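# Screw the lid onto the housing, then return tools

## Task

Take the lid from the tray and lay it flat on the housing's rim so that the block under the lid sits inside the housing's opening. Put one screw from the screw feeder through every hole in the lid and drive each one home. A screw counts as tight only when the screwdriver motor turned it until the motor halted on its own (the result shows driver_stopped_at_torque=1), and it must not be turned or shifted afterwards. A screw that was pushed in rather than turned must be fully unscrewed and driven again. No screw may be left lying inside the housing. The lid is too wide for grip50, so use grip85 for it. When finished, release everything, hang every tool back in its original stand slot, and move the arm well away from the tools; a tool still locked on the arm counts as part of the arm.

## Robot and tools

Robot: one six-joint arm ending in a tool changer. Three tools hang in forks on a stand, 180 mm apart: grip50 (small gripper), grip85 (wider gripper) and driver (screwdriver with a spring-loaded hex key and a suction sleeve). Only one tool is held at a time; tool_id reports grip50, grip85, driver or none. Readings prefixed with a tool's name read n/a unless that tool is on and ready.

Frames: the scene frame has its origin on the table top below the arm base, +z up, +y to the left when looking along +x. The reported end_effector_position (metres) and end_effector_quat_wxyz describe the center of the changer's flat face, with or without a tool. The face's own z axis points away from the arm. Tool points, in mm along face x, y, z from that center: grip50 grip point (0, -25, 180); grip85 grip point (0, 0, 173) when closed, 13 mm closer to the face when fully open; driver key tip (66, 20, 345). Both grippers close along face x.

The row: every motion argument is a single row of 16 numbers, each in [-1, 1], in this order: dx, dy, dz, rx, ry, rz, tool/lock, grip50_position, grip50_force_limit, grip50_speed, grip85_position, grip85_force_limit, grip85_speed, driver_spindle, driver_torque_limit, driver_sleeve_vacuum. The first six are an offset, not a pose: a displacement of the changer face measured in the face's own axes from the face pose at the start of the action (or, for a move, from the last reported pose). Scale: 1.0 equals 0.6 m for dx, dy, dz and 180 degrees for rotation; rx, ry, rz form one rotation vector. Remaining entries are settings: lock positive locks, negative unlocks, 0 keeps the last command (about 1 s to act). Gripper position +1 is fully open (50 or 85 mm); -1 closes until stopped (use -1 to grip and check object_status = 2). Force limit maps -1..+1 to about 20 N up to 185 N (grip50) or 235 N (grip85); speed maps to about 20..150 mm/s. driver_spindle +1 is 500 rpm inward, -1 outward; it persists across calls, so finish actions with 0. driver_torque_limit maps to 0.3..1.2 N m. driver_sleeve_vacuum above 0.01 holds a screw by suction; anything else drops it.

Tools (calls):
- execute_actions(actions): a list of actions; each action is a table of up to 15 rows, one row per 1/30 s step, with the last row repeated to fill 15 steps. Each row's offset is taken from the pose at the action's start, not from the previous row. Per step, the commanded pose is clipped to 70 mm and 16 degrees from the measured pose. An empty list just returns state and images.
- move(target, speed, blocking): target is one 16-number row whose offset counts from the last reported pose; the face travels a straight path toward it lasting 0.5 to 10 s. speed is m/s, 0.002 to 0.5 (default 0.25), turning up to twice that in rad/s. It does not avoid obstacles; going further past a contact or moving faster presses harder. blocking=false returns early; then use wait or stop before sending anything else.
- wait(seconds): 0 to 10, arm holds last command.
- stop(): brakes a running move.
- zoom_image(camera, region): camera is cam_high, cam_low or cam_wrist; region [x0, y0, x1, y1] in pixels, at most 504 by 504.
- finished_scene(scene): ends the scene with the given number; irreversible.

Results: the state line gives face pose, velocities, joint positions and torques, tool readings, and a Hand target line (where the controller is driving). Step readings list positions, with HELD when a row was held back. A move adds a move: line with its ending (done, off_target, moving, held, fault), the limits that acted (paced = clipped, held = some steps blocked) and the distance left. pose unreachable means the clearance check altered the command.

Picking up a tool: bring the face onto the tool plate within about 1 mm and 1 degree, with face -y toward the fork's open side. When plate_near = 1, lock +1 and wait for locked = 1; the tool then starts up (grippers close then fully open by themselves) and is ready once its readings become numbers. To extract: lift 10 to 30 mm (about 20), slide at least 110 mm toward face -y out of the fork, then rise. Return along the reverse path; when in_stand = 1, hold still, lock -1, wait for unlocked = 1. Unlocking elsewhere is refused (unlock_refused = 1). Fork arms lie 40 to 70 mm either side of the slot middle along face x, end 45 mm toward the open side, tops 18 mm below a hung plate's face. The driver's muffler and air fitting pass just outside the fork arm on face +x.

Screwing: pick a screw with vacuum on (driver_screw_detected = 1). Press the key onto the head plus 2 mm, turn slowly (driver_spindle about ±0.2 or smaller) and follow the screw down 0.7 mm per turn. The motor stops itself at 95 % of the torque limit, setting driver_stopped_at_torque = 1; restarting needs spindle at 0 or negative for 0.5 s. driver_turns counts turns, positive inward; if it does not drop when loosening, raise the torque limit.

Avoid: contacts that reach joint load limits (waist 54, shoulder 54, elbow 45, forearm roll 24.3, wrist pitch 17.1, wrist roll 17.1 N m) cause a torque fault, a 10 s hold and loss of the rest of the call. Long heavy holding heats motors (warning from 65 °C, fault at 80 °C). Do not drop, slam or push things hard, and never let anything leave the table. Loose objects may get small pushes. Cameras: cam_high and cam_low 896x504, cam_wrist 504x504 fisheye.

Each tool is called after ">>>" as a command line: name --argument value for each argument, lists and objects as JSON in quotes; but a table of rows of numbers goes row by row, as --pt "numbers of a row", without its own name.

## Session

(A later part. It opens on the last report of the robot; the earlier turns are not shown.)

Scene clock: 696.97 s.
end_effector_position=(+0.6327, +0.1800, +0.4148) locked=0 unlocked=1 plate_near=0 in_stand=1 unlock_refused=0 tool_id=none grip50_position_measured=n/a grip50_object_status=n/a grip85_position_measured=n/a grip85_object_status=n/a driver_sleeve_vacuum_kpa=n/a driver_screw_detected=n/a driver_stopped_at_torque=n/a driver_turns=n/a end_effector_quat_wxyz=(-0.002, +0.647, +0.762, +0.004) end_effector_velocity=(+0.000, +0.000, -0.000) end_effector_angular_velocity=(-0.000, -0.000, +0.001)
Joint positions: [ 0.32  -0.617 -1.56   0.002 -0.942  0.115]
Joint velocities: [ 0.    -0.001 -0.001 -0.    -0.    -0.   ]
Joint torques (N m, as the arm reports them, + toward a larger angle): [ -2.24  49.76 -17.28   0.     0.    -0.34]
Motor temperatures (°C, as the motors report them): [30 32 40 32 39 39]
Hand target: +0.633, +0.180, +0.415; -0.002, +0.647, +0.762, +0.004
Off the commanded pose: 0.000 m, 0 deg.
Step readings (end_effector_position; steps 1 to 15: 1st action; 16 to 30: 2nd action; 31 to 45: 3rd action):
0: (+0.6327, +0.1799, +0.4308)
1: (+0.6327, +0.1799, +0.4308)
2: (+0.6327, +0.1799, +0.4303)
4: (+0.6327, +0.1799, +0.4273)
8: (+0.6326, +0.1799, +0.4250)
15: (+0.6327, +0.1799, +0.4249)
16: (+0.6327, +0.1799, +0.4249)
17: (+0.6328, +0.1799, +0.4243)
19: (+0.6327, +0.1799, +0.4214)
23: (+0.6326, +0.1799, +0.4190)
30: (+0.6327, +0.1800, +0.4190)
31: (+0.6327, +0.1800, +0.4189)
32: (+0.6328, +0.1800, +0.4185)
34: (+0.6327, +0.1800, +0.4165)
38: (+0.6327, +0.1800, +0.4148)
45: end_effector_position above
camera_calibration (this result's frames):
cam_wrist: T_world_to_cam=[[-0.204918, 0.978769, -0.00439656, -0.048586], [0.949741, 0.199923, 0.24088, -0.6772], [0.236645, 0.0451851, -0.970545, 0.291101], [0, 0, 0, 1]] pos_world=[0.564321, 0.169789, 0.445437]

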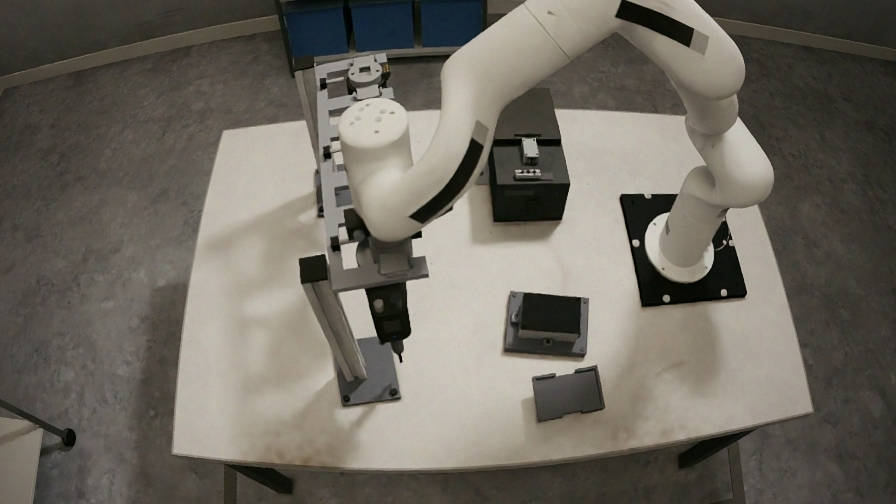

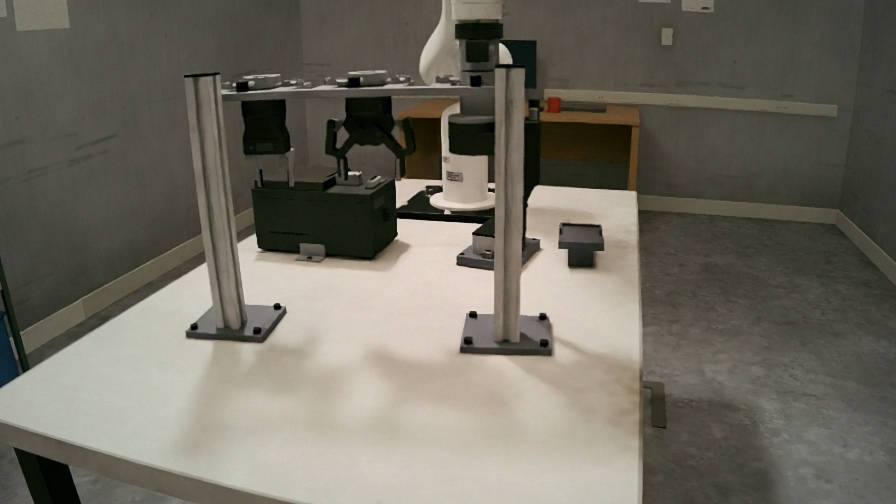

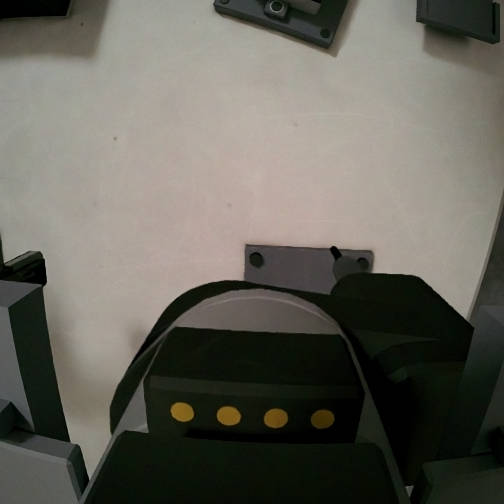

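>>> execute_actions --actions '[[[0,0,0.002,0,0,0,0,1,0,0,1,0,0,0,0,0]],[[0,0,0.001,0,0,0,0,1,0,0,1,0,0,0,0,0]]]'

Scene clock: 701.30 s.
end_effector_position=(+0.6327, +0.1799, +0.4131) locked=0 unlocked=1 plate_near=0 in_stand=1 unlock_refused=0 tool_id=none grip50_position_measured=n/a grip50_object_status=n/a grip85_position_measured=n/a grip85_object_status=n/a driver_sleeve_vacuum_kpa=n/a driver_screw_detected=n/a driver_stopped_at_torque=n/a driver_turns=n/a end_effector_quat_wxyz=(-0.002, +0.647, +0.762, +0.004) end_effector_velocity=(+0.000, -0.000, -0.001) end_effector_angular_velocity=(+0.000, -0.000, -0.000)
Joint positions: [ 0.32  -0.618 -1.558  0.002 -0.938  0.115]
Joint velocities: [-0.001 -0.001  0.     0.     0.002 -0.   ]
Joint torques (N m, as the arm reports them, + toward a larger angle): [  0.56  47.73 -17.14   0.65   0.13  -0.34]
Motor temperatures (°C, as the motors report them): [30 32 40 32 39 39]
Hand target: +0.633, +0.180, +0.413; -0.002, +0.647, +0.762, +0.004
Off the commanded pose: 0.000 m, 0 deg.
Step readings (end_effector_position; steps 1 to 15: 1st action; 16 to 30: 2nd action):
0: (+0.6327, +0.1800, +0.4148)
1: (+0.6327, +0.1800, +0.4148)
2: (+0.6327, +0.1800, +0.4146)
4: (+0.6327, +0.1800, +0.4141)
8: (+0.6327, +0.1799, +0.4137)
15: (+0.6327, +0.1799, +0.4136)
16: (+0.6327, +0.1800, +0.4136)
17: (+0.6327, +0.1799, +0.4136)
19: (+0.6328, +0.1799, +0.4133)
23: (+0.6327, +0.1799, +0.4132)
30: end_effector_position above
camera_calibration (this result's frames):
cam_wrist: T_world_to_cam=[[-0.204836, 0.978786, -0.0044177, -0.0485983], [0.949744, 0.199846, 0.240932, -0.676798], [0.236704, 0.045156, -0.970532, 0.289357], [0, 0, 0, 1]] pos_world=[0.564338, 0.169757, 0.443678]

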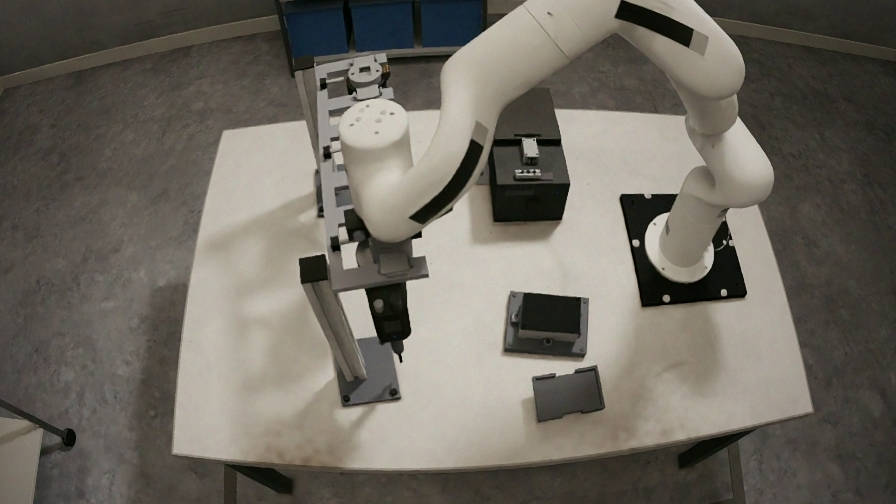

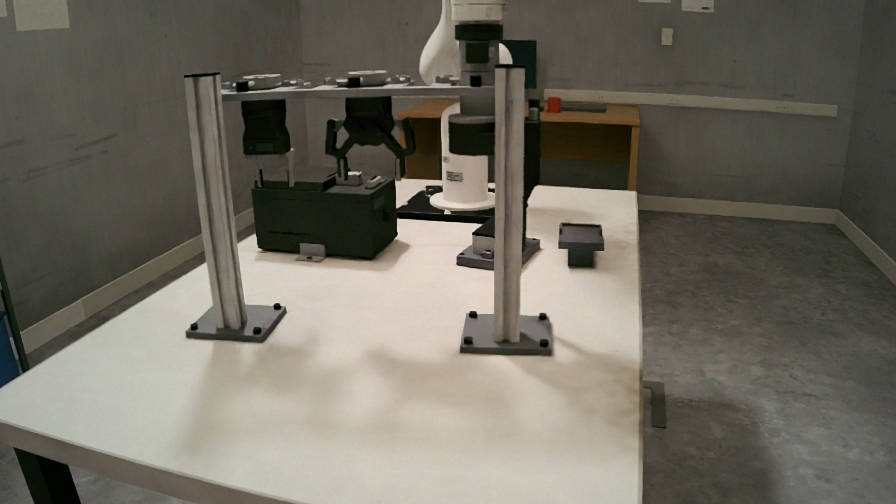

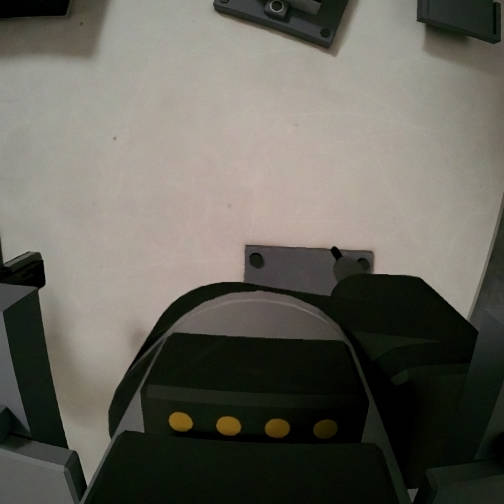

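>>> execute_actions --actions '[[[0,0,0.0012,0,0,0,0,1,0,0,1,0,0,0,0,0]]]'

Scene clock: 704.23 s.
end_effector_position=(+0.6327, +0.1800, +0.4123) locked=0 unlocked=1 plate_near=1 in_stand=1 unlock_refused=0 tool_id=none grip50_position_measured=n/a grip50_object_status=n/a grip85_position_measured=n/a grip85_object_status=n/a driver_sleeve_vacuum_kpa=n/a driver_screw_detected=n/a driver_stopped_at_torque=n/a driver_turns=n/a end_effector_quat_wxyz=(-0.002, +0.647, +0.762, +0.004) end_effector_velocity=(-0.000, -0.000, -0.000) end_effector_angular_velocity=(-0.002, +0.002, +0.001)
Joint positions: [ 0.32  -0.618 -1.557  0.002 -0.937  0.115]
Joint velocities: [ 0.    -0.    -0.    -0.001 -0.002 -0.   ]
Joint torques (N m, as the arm reports them, + toward a larger angle): [  0.77  47.59 -17.71   0.62   0.31  -0.23]
Motor temperatures (°C, as the motors report them): [30 32 40 32 39 39]
Hand target: +0.633, +0.180, +0.412; -0.002, +0.647, +0.762, +0.004
Off the commanded pose: 0.000 m, 0 deg.
Step readings (end_effector_position):
0: (+0.6327, +0.1800, +0.4130)
1: (+0.6327, +0.1800, +0.4130)
2: (+0.6327, +0.1799, +0.4130)
4: (+0.6327, +0.1800, +0.4126)
8: (+0.6327, +0.1800, +0.4123)
15: end_effector_position above
camera_calibration (this result's frames):
cam_wrist: T_world_to_cam=[[-0.204893, 0.978774, -0.0044094, -0.0486089], [0.949766, 0.199905, 0.240796, -0.676563], [0.236566, 0.0451494, -0.970566, 0.288756], [0, 0, 0, 1]] pos_world=[0.564307, 0.169789, 0.442956]

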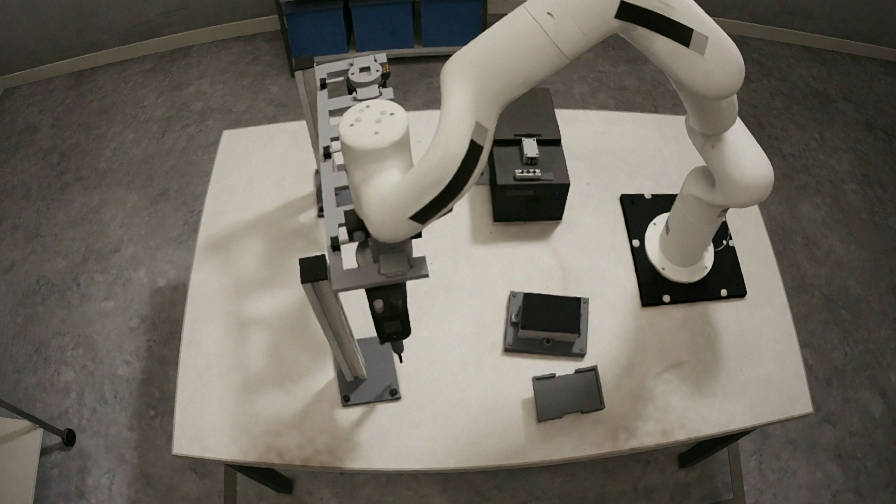

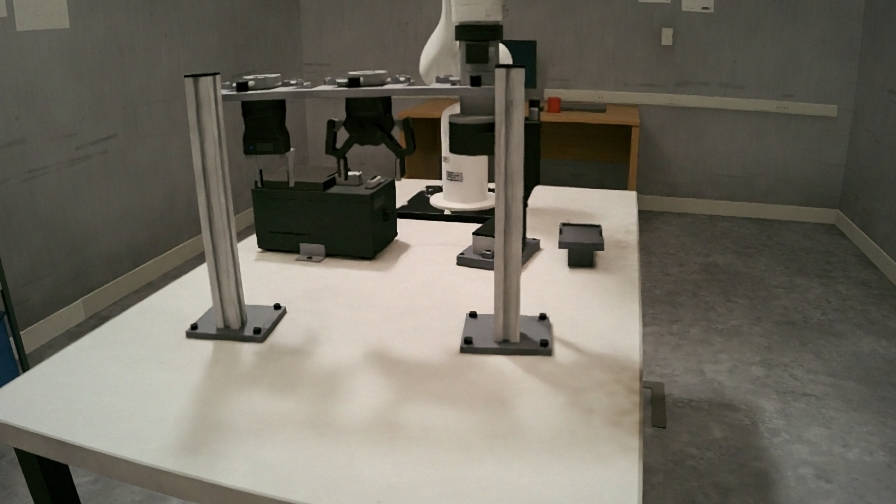

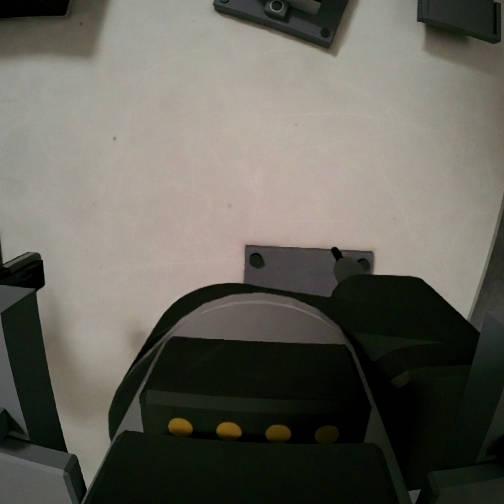

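>>> execute_actions --actions '[[[0,0,0,0,0,0,1,1,0,0,1,0,0,0,-1,0]],[[0,0,0,0,0,0,1,1,0,0,1,0,0,0,-1,0]],[[0,0,0,0,0,0,1,1,0,0,1,0,0,0,-1,0]]]'

>>> move --target '[0,0,-0.034,0,0,0,0,1,0,0,1,0,0,0,-1,0]' --speed 0.05

Scene clock: 712.57 s.
end_effector_position=(+0.6328, +0.1801, +0.4127) locked=1 unlocked=0 plate_near=1 in_stand=1 unlock_refused=0 tool_id=driver grip50_position_measured=n/a grip50_object_status=n/a grip85_position_measured=n/a grip85_object_status=n/a driver_sleeve_vacuum_kpa=n/a driver_screw_detected=n/a driver_stopped_at_torque=n/a driver_turns=n/a end_effector_quat_wxyz=(-0.002, +0.647, +0.762, +0.004) end_effector_velocity=(+0.000, -0.000, -0.000) end_effector_angular_velocity=(-0.000, +0.001, -0.000)
Joint positions: [ 0.32  -0.618 -1.558  0.003 -0.937  0.115]
Joint velocities: [-0. -0.  0. -0. -0.  0.]
Joint torques (N m, as the arm reports them, + toward a larger angle): [ -1.07  69.57 -25.94   1.01   0.63  -0.29]
Motor temperatures (°C, as the motors report them): [30 32 40 32 39 39]
Hand target: +0.633, +0.180, +0.413; -0.002, +0.647, +0.762, +0.004
Off the commanded pose: 0.000 m, 0 deg.
Step readings (end_effector_position; steps 1 to 15: 1st action; 16 to 30: 2nd action; 31 to 45: 3rd action):
0: (+0.6327, +0.1799, +0.4123)
1: (+0.6327, +0.1799, +0.4123)
2: (+0.6327, +0.1799, +0.4123)
4: (+0.6327, +0.1800, +0.4123)
8: (+0.6327, +0.1800, +0.4123)
15: (+0.6327, +0.1800, +0.4123)
16: (+0.6327, +0.1799, +0.4122)
17: (+0.6327, +0.1799, +0.4121)
19: (+0.6326, +0.1799, +0.4120)
23: (+0.6326, +0.1799, +0.4121)
30: (+0.6328, +0.1801, +0.4126)
31: (+0.6328, +0.1801, +0.4126)
32: (+0.6328, +0.1801, +0.4127)
34: (+0.6328, +0.1801, +0.4127)
38: (+0.6328, +0.1801, +0.4127)
45: end_effector_position above
camera_calibration (this result's frames):
cam_wrist: T_world_to_cam=[[-0.204723, 0.978812, -0.0040283, -0.0489571], [0.949589, 0.199605, 0.241741, -0.677023], [0.237423, 0.0456646, -0.970332, 0.288315], [0, 0, 0, 1]] pos_world=[0.564418, 0.169891, 0.443228]

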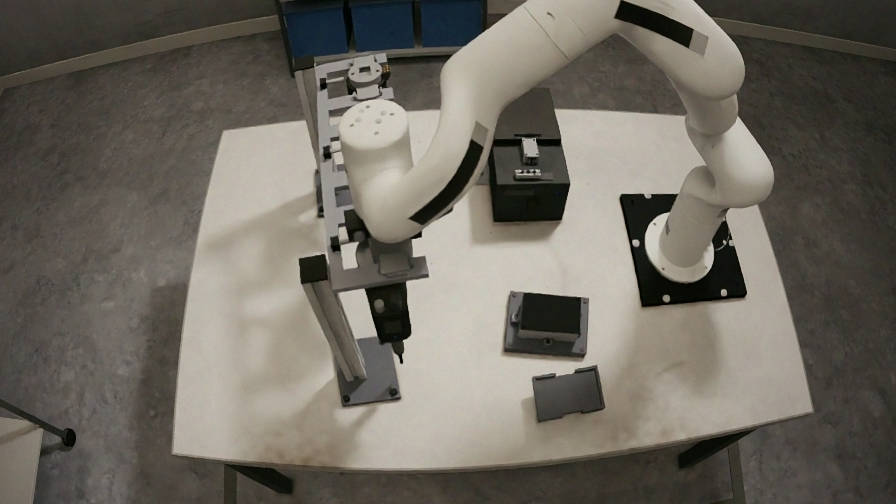

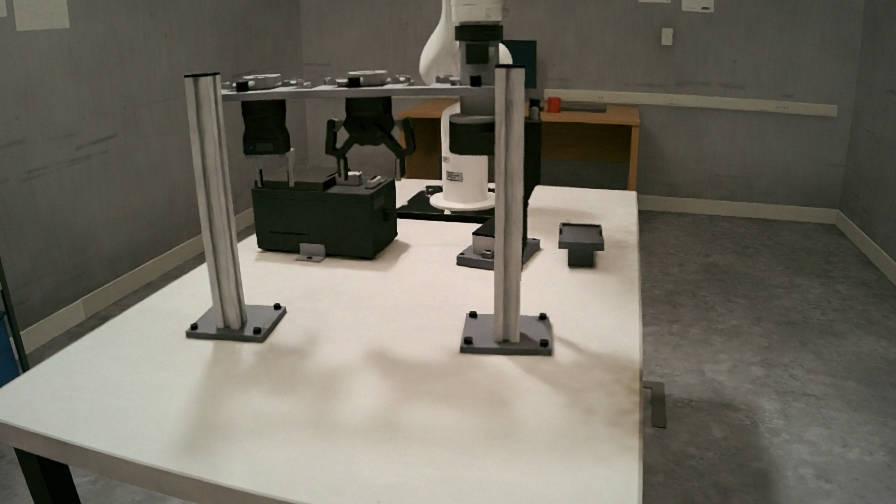

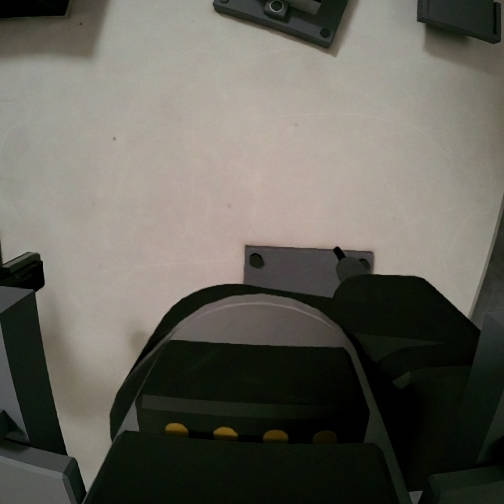

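Scene clock: 713.37 s.
end_effector_position=(+0.6327, +0.1799, +0.4329) locked=1 unlocked=0 plate_near=1 in_stand=0 unlock_refused=0 tool_id=driver grip50_position_measured=n/a grip50_object_status=n/a grip85_position_measured=n/a grip85_object_status=n/a driver_sleeve_vacuum_kpa=0 driver_screw_detected=0 driver_stopped_at_torque=0 driver_turns=0.00 end_effector_quat_wxyz=(-0.002, +0.647, +0.762, +0.004) end_effector_velocity=(-0.000, +0.000, +0.000) end_effector_angular_velocity=(-0.000, +0.002, +0.000)
Joint positions: [ 0.32  -0.603 -1.582  0.002 -0.976  0.115]
Joint velocities: [ 0.     0.     0.     0.    -0.002  0.   ]
Joint torques (N m, as the arm reports them, + toward a larger angle): [ -2.01  69.83 -26.62   0.87   0.5   -0.25]
Motor temperatures (°C, as the motors report them): [30 32 40 32 39 39]
Hand target: +0.633, +0.180, +0.433; -0.002, +0.647, +0.762, +0.004
Off the commanded pose: 0.000 m, 0 deg.
move: done
camera_calibration (this result's frames):
cam_wrist: T_world_to_cam=[[-0.204786, 0.978798, -0.00401921, -0.0487069], [0.94965, 0.199679, 0.24144, -0.681707], [0.237124, 0.0456268, -0.970407, 0.308174], [0, 0, 0, 1]] pos_world=[0.564333, 0.169736, 0.463451]

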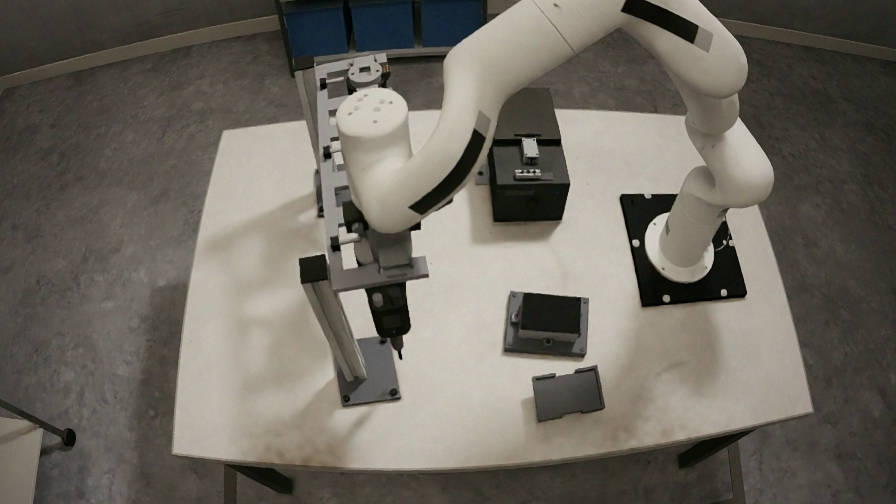

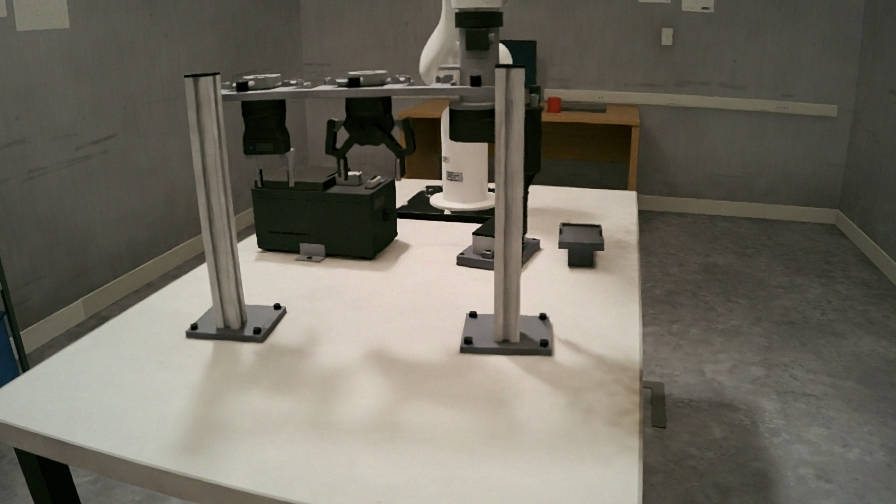

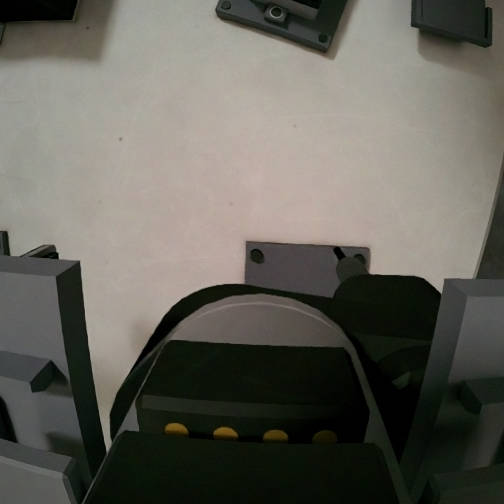

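>>> move --target '[0,-0.22,0,0,0,0,0,1,0,0,1,0,0,0,-1,0]' --speed 0.1

>>> move --target '[0,0,-0.22,0,0,0,0,1,0,0,1,0,0,0,-1,0]' --speed 0.2

Scene clock: 724.17 s.
end_effector_position=(+0.5027, +0.1587, +0.4325) locked=1 unlocked=0 plate_near=1 in_stand=0 unlock_refused=0 tool_id=driver grip50_position_measured=n/a grip50_object_status=n/a grip85_position_measured=n/a grip85_object_status=n/a driver_sleeve_vacuum_kpa=0 driver_screw_detected=0 driver_stopped_at_torque=0 driver_turns=0.00 end_effector_quat_wxyz=(-0.002, +0.647, +0.762, +0.004) end_effector_velocity=(-0.001, -0.000, -0.000) end_effector_angular_velocity=(-0.000, +0.000, -0.000)
Joint positions: [ 0.349 -0.281 -1.134  0.003 -0.85   0.145]
Joint velocities: [ 0.     0.002  0.003 -0.     0.001  0.001]
Joint torques (N m, as the arm reports them, + toward a larger angle): [ -0.69  49.97 -25.44   0.65   0.49  -0.29]
Motor temperatures (°C, as the motors report them): [30 32 40 32 39 39]
Hand target: +0.502, +0.159, +0.432; -0.002, +0.647, +0.762, +0.004
Off the commanded pose: 0.000 m, 0 deg.
move: done
camera_calibration (this result's frames):
cam_wrist: T_world_to_cam=[[-0.204557, 0.978846, -0.00405453, -0.0546717], [0.949586, 0.199444, 0.241886, -0.554021], [0.237578, 0.0456294, -0.970296, 0.339334], [0, 0, 0, 1]] pos_world=[0.434289, 0.148528, 0.463043]

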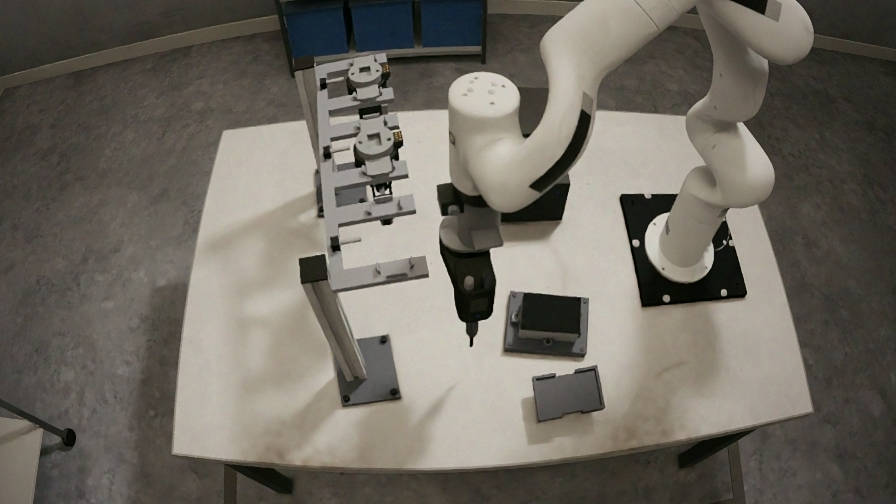

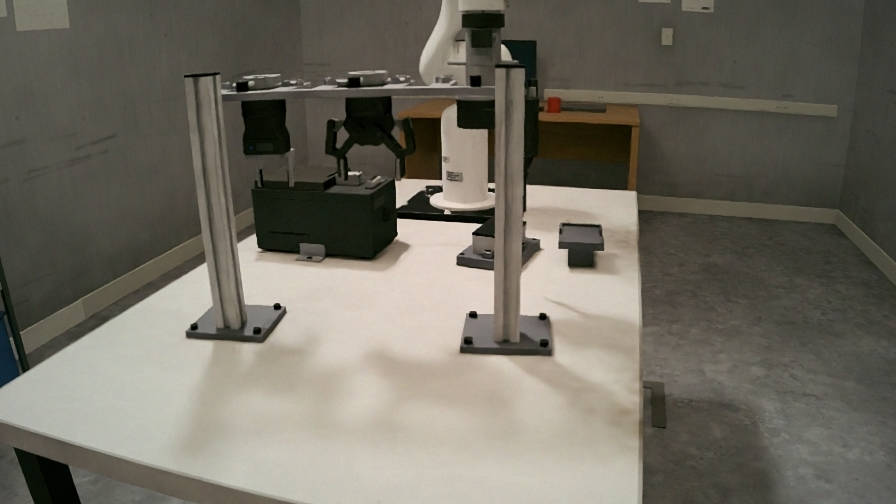

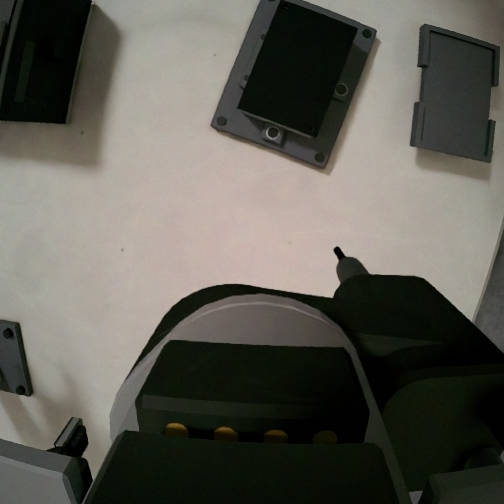

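Scene clock: 725.27 s.
end_effector_position=(+0.5023, +0.1578, +0.5638) locked=1 unlocked=0 plate_near=1 in_stand=0 unlock_refused=0 tool_id=driver grip50_position_measured=n/a grip50_object_status=n/a grip85_position_measured=n/a grip85_object_status=n/a driver_sleeve_vacuum_kpa=0 driver_screw_detected=0 driver_stopped_at_torque=0 driver_turns=0.00 end_effector_quat_wxyz=(-0.002, +0.647, +0.762, +0.004) end_effector_velocity=(+0.000, +0.001, +0.003) end_effector_angular_velocity=(+0.001, -0.003, +0.000)
Joint positions: [ 0.349 -0.201 -1.338  0.002 -1.135  0.145]
Joint velocities: [ 0.001  0.    -0.007  0.    -0.005  0.   ]
Joint torques (N m, as the arm reports them, + toward a larger angle): [ -1.55  46.36 -27.04   1.06   0.54  -0.23]
Motor temperatures (°C, as the motors report them): [30 32 40 32 39 39]
Hand target: +0.502, +0.158, +0.564; -0.002, +0.647, +0.762, +0.004
Off the commanded pose: 0.001 m, 0 deg.
move: done
camera_calibration (this result's frames):
cam_wrist: T_world_to_cam=[[-0.204978, 0.978759, -0.00393552, -0.053148], [0.949771, 0.199875, 0.240801, -0.584758], [0.236473, 0.0456212, -0.970566, 0.467613], [0, 0, 0, 1]] pos_world=[0.433914, 0.147565, 0.594451]

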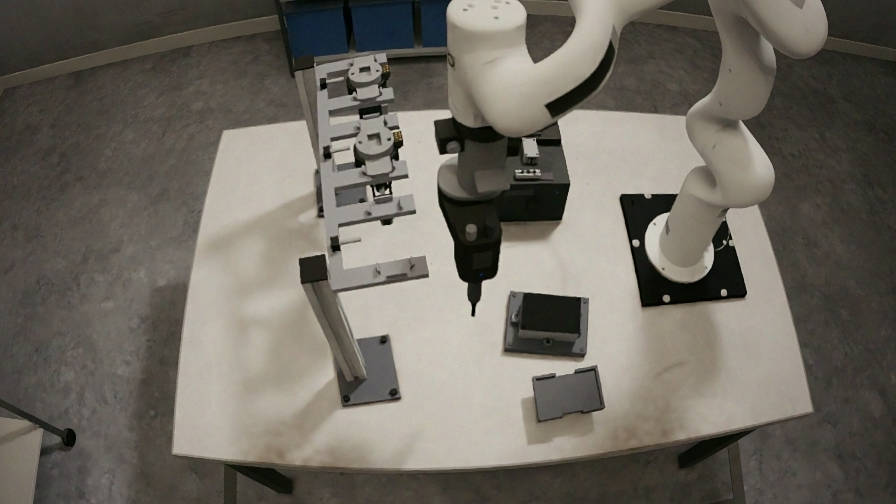

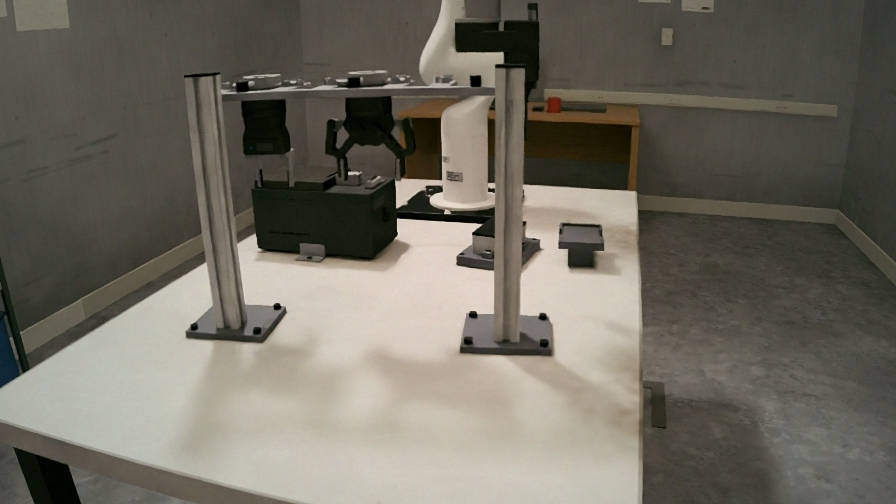

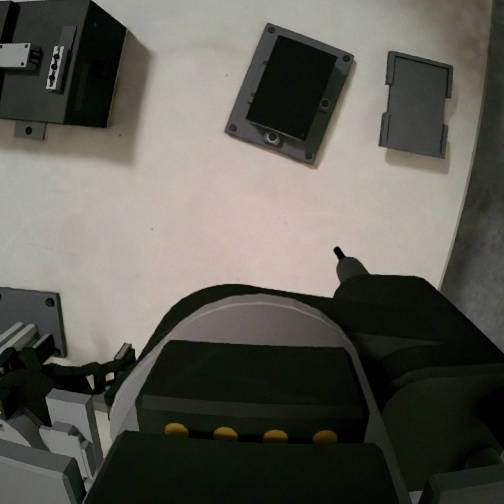

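>>> zoom_image --camera "cam_wrist" --region '[0,20,140,140]'

>>> zoom_image --camera "cam_high" --region '[480,130,580,210]'

Region (0, 20, 140, 140) of cam_wrist's 504x504 image, scaled by 3.600, with more detail than that image has; it fills the top 432 rows of this view, and the rest is white.

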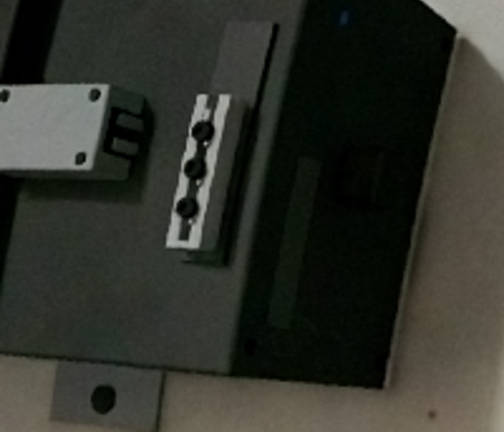

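Region (480, 130, 580, 210) of cam_high's 896x504 image, scaled by 5.040, with more detail than that image has; it fills the top 403 rows of this view, and the rest is white.

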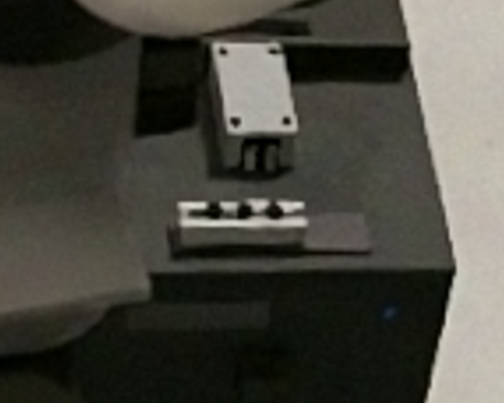

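>>> move --target '[-0.505,-0.328,0,0,0,0,0,1,0,0,1,0,0,0,-1,0]' --speed 0.3

Scene clock: 760.63 s.
end_effector_position=(+0.3572, -0.1727, +0.5614) locked=1 unlocked=0 plate_near=1 in_stand=0 unlock_refused=0 tool_id=driver grip50_position_measured=n/a grip50_object_status=n/a grip85_position_measured=n/a grip85_object_status=n/a driver_sleeve_vacuum_kpa=0 driver_screw_detected=0 driver_stopped_at_torque=0 driver_turns=0.00 end_effector_quat_wxyz=(-0.001, +0.647, +0.763, +0.004) end_effector_velocity=(-0.001, -0.001, +0.000) end_effector_angular_velocity=(+0.000, -0.001, +0.001)
Joint positions: [-0.404  0.138 -0.988  0.003 -1.125 -0.608]
Joint velocities: [-0.004  0.    -0.     0.001  0.    -0.005]
Joint torques (N m, as the arm reports them, + toward a larger angle): [ -1.46  25.57 -26.31   1.32  -0.28  -0.26]
Motor temperatures (°C, as the motors report them): [30 32 41 32 39 39]
Hand target: +0.357, -0.173, +0.561; -0.001, +0.647, +0.762, +0.004
Off the commanded pose: 0.001 m, 0 deg.
move: done
camera_calibration (this result's frames):
cam_wrist: T_world_to_cam=[[-0.205257, 0.978695, -0.00512562, 0.24132], [0.949462, 0.200392, 0.24159, -0.380497], [0.23747, 0.0447215, -0.970365, 0.514036], [0, 0, 0, 1]] pos_world=[0.288732, -0.182919, 0.591963]

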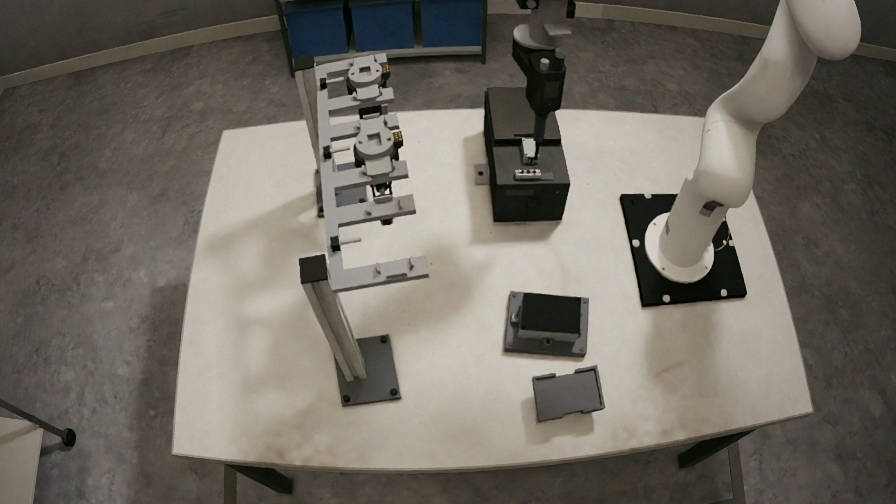

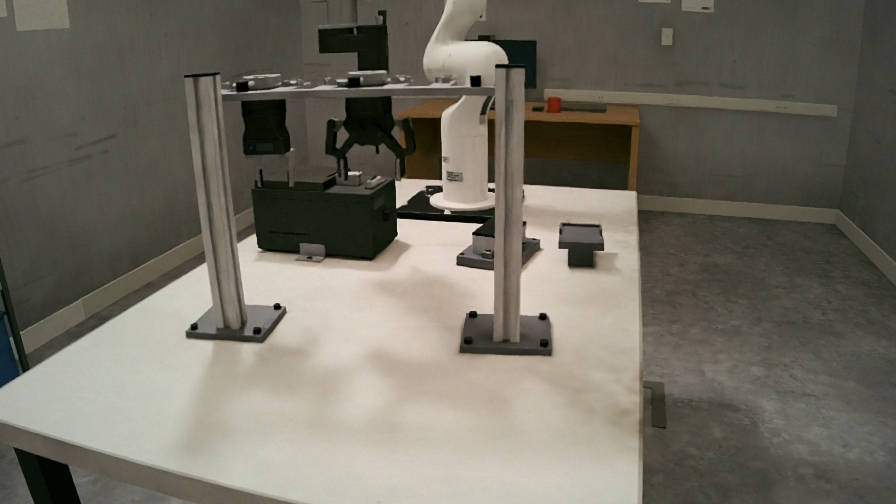

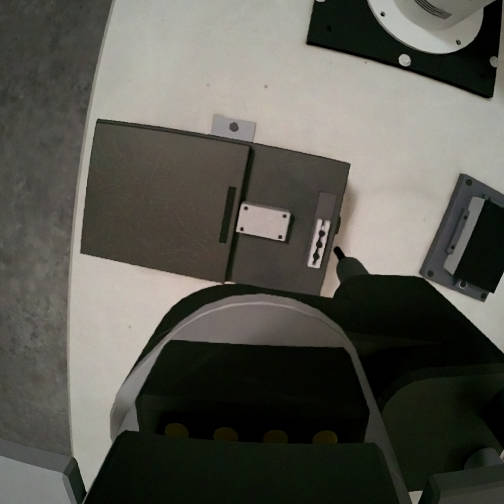

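>>> zoom_image --camera "cam_wrist" --region '[290,200,370,280]'

Region (290, 200, 370, 280) of cam_wrist's 504x504 image, scaled by 6.300, with more detail than that image has.

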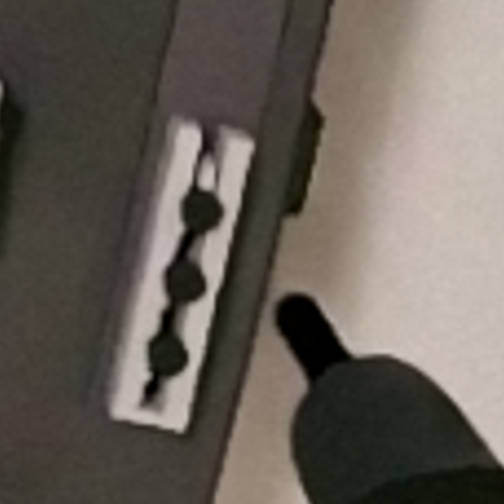

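>>> move --target '[-0.021,0.0307,0.04,0,0,0,0,1,0,0,1,0,0,0,-1,0]' --speed 0.1

>>> zoom_image --camera "cam_wrist" --region '[290,200,370,280]'

Scene clock: 796.77 s.
end_effector_position=(+0.3773, -0.1820, +0.5375) locked=1 unlocked=0 plate_near=1 in_stand=0 unlock_refused=0 tool_id=driver grip50_position_measured=n/a grip50_object_status=n/a grip85_position_measured=n/a grip85_object_status=n/a driver_sleeve_vacuum_kpa=0 driver_screw_detected=0 driver_stopped_at_torque=0 driver_turns=0.00 end_effector_quat_wxyz=(-0.001, +0.647, +0.763, +0.004) end_effector_velocity=(+0.001, +0.000, -0.000) end_effector_angular_velocity=(-0.000, -0.001, +0.000)
Joint positions: [-0.403  0.071 -0.996  0.003 -1.066 -0.608]
Joint velocities: [ 0.001 -0.001 -0.001  0.001  0.002  0.   ]
Joint torques (N m, as the arm reports them, + toward a larger angle): [ -1.59  29.95 -26.09   0.8   -0.22  -0.23]
Motor temperatures (°C, as the motors report them): [30 31 42 32 39 39]
Hand target: +0.377, -0.182, +0.537; -0.001, +0.647, +0.763, +0.004
Off the commanded pose: 0.000 m, 0 deg.
move: done
camera_calibration (this result's frames):
cam_wrist: T_world_to_cam=[[-0.205179, 0.978711, -0.00520967, 0.254432], [0.949464, 0.200333, 0.24163, -0.392046], [0.237529, 0.0446309, -0.970355, 0.486457], [0, 0, 0, 1]] pos_world=[0.308889, -0.192187, 0.568091]

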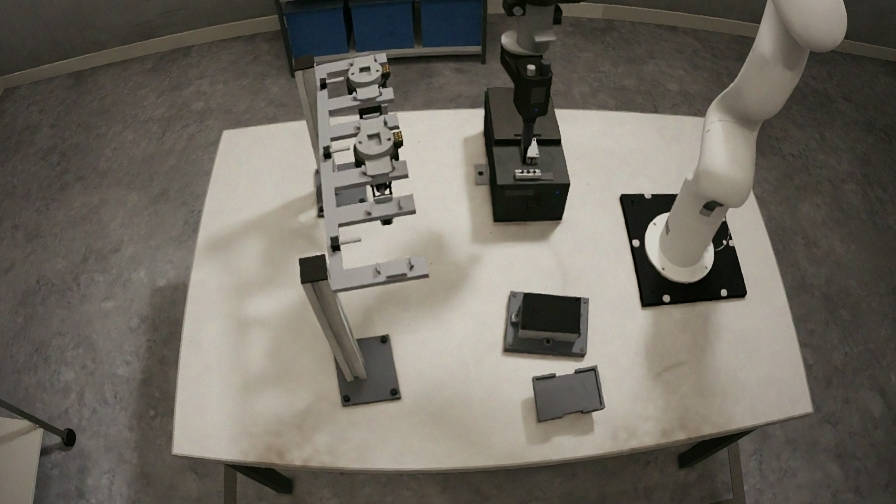

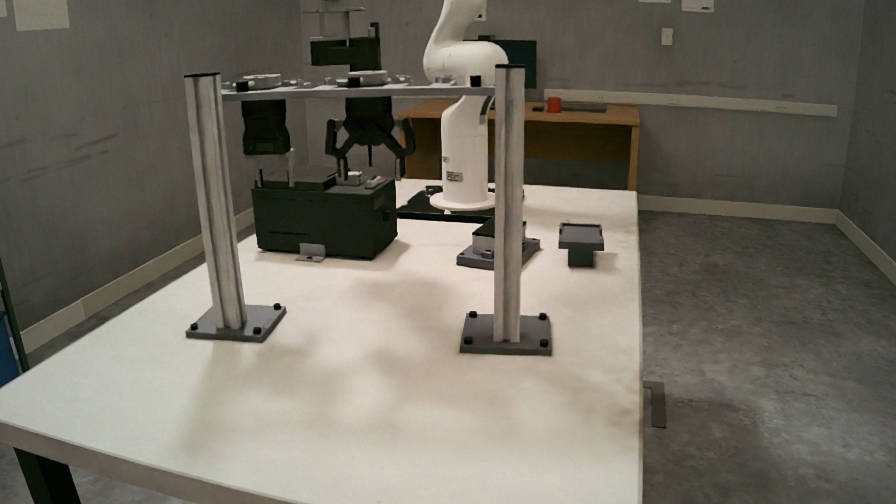

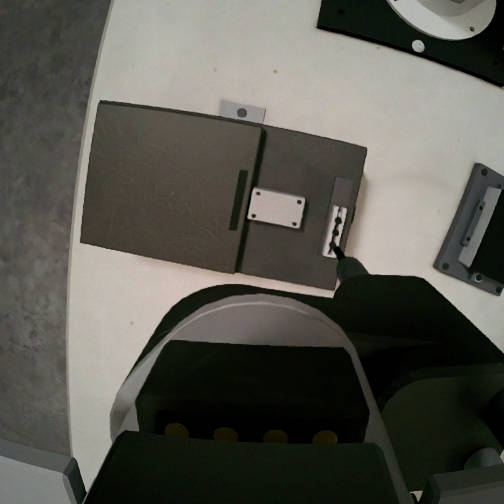

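Region (290, 200, 370, 280) of cam_wrist's 504x504 image, scaled by 6.300, with more detail than that image has.

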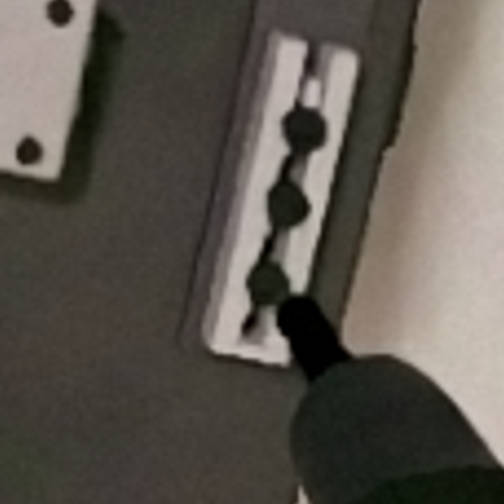

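>>> move --target '[0,0.0025,0.03,0,0,0,0,1,0,0,1,0,0,0,-1,0]' --speed 0.05

>>> zoom_image --camera "cam_wrist" --region '[310,220,360,270]'

>>> zoom_image --camera "cam_high" --region '[490,130,570,190]'

Scene clock: 806.87 s.
end_effector_position=(+0.3788, -0.1817, +0.5197) locked=1 unlocked=0 plate_near=1 in_stand=0 unlock_refused=0 tool_id=driver grip50_position_measured=n/a grip50_object_status=n/a grip85_position_measured=n/a grip85_object_status=n/a driver_sleeve_vacuum_kpa=0 driver_screw_detected=0 driver_stopped_at_torque=0 driver_turns=0.00 end_effector_quat_wxyz=(-0.001, +0.647, +0.763, +0.004) end_effector_velocity=(+0.000, -0.000, -0.000) end_effector_angular_velocity=(-0.001, -0.002, +0.000)
Joint positions: [-0.401  0.059 -0.967  0.003 -1.025 -0.606]
Joint velocities: [-0.     0.     0.    -0.     0.003 -0.   ]
Joint torques (N m, as the arm reports them, + toward a larger angle): [ -1.67  30.15 -25.82   0.96  -0.26  -0.17]
Motor temperatures (°C, as the motors report them): [30 31 42 32 39 39]
Hand target: +0.379, -0.182, +0.520; -0.001, +0.647, +0.763, +0.004
Off the commanded pose: 0.000 m, 0 deg.
move: done
camera_calibration (this result's frames):
cam_wrist: T_world_to_cam=[[-0.205115, 0.978724, -0.00530639, 0.254341], [0.949453, 0.200291, 0.241708, -0.389282], [0.237628, 0.0445398, -0.970334, 0.468687], [0, 0, 0, 1]] pos_world=[0.3104, -0.191835, 0.550225]

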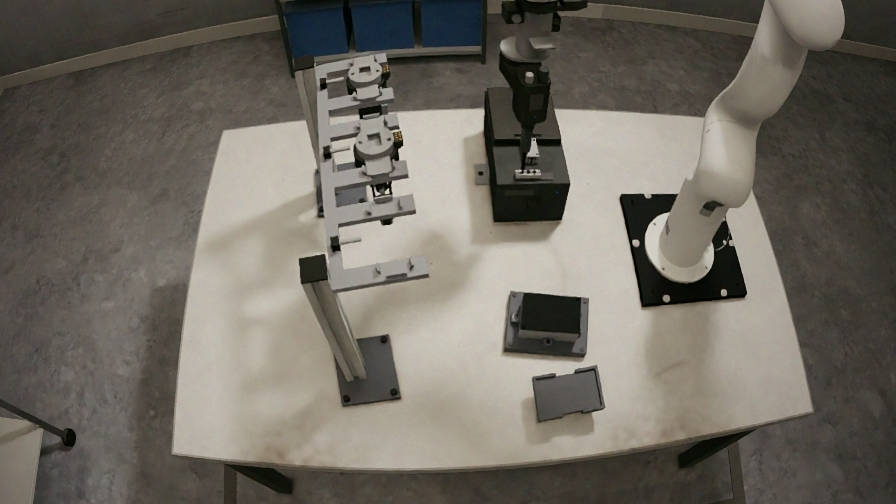

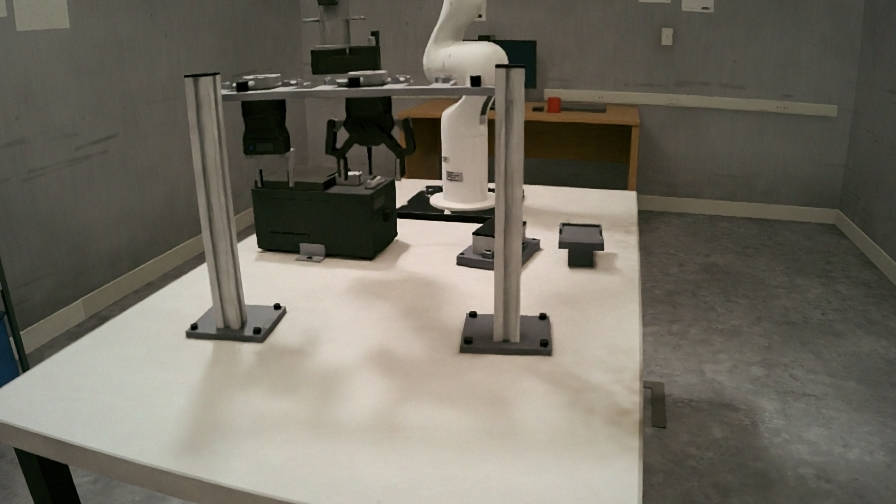

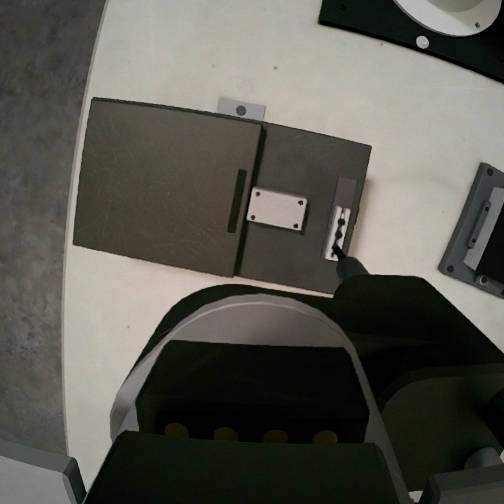

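Region (310, 220, 360, 270) of cam_wrist's 504x504 image, scaled by 10.080, with more detail than that image has.

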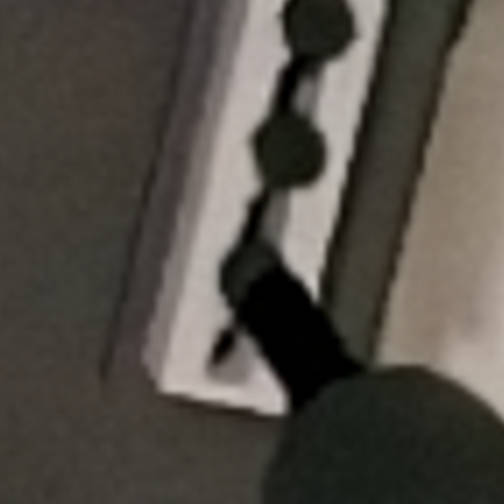

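Region (490, 130, 570, 190) of cam_high's 896x504 image, scaled by 6.300, with more detail than that image has; it fills the top 378 rows of this view, and the rest is white.

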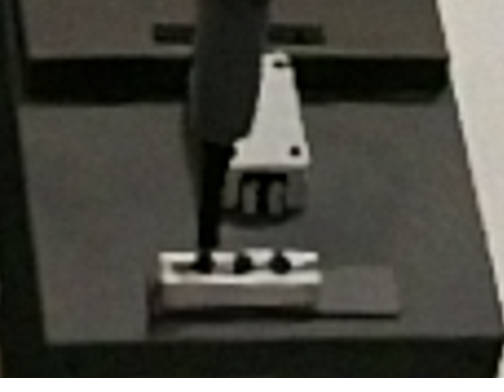

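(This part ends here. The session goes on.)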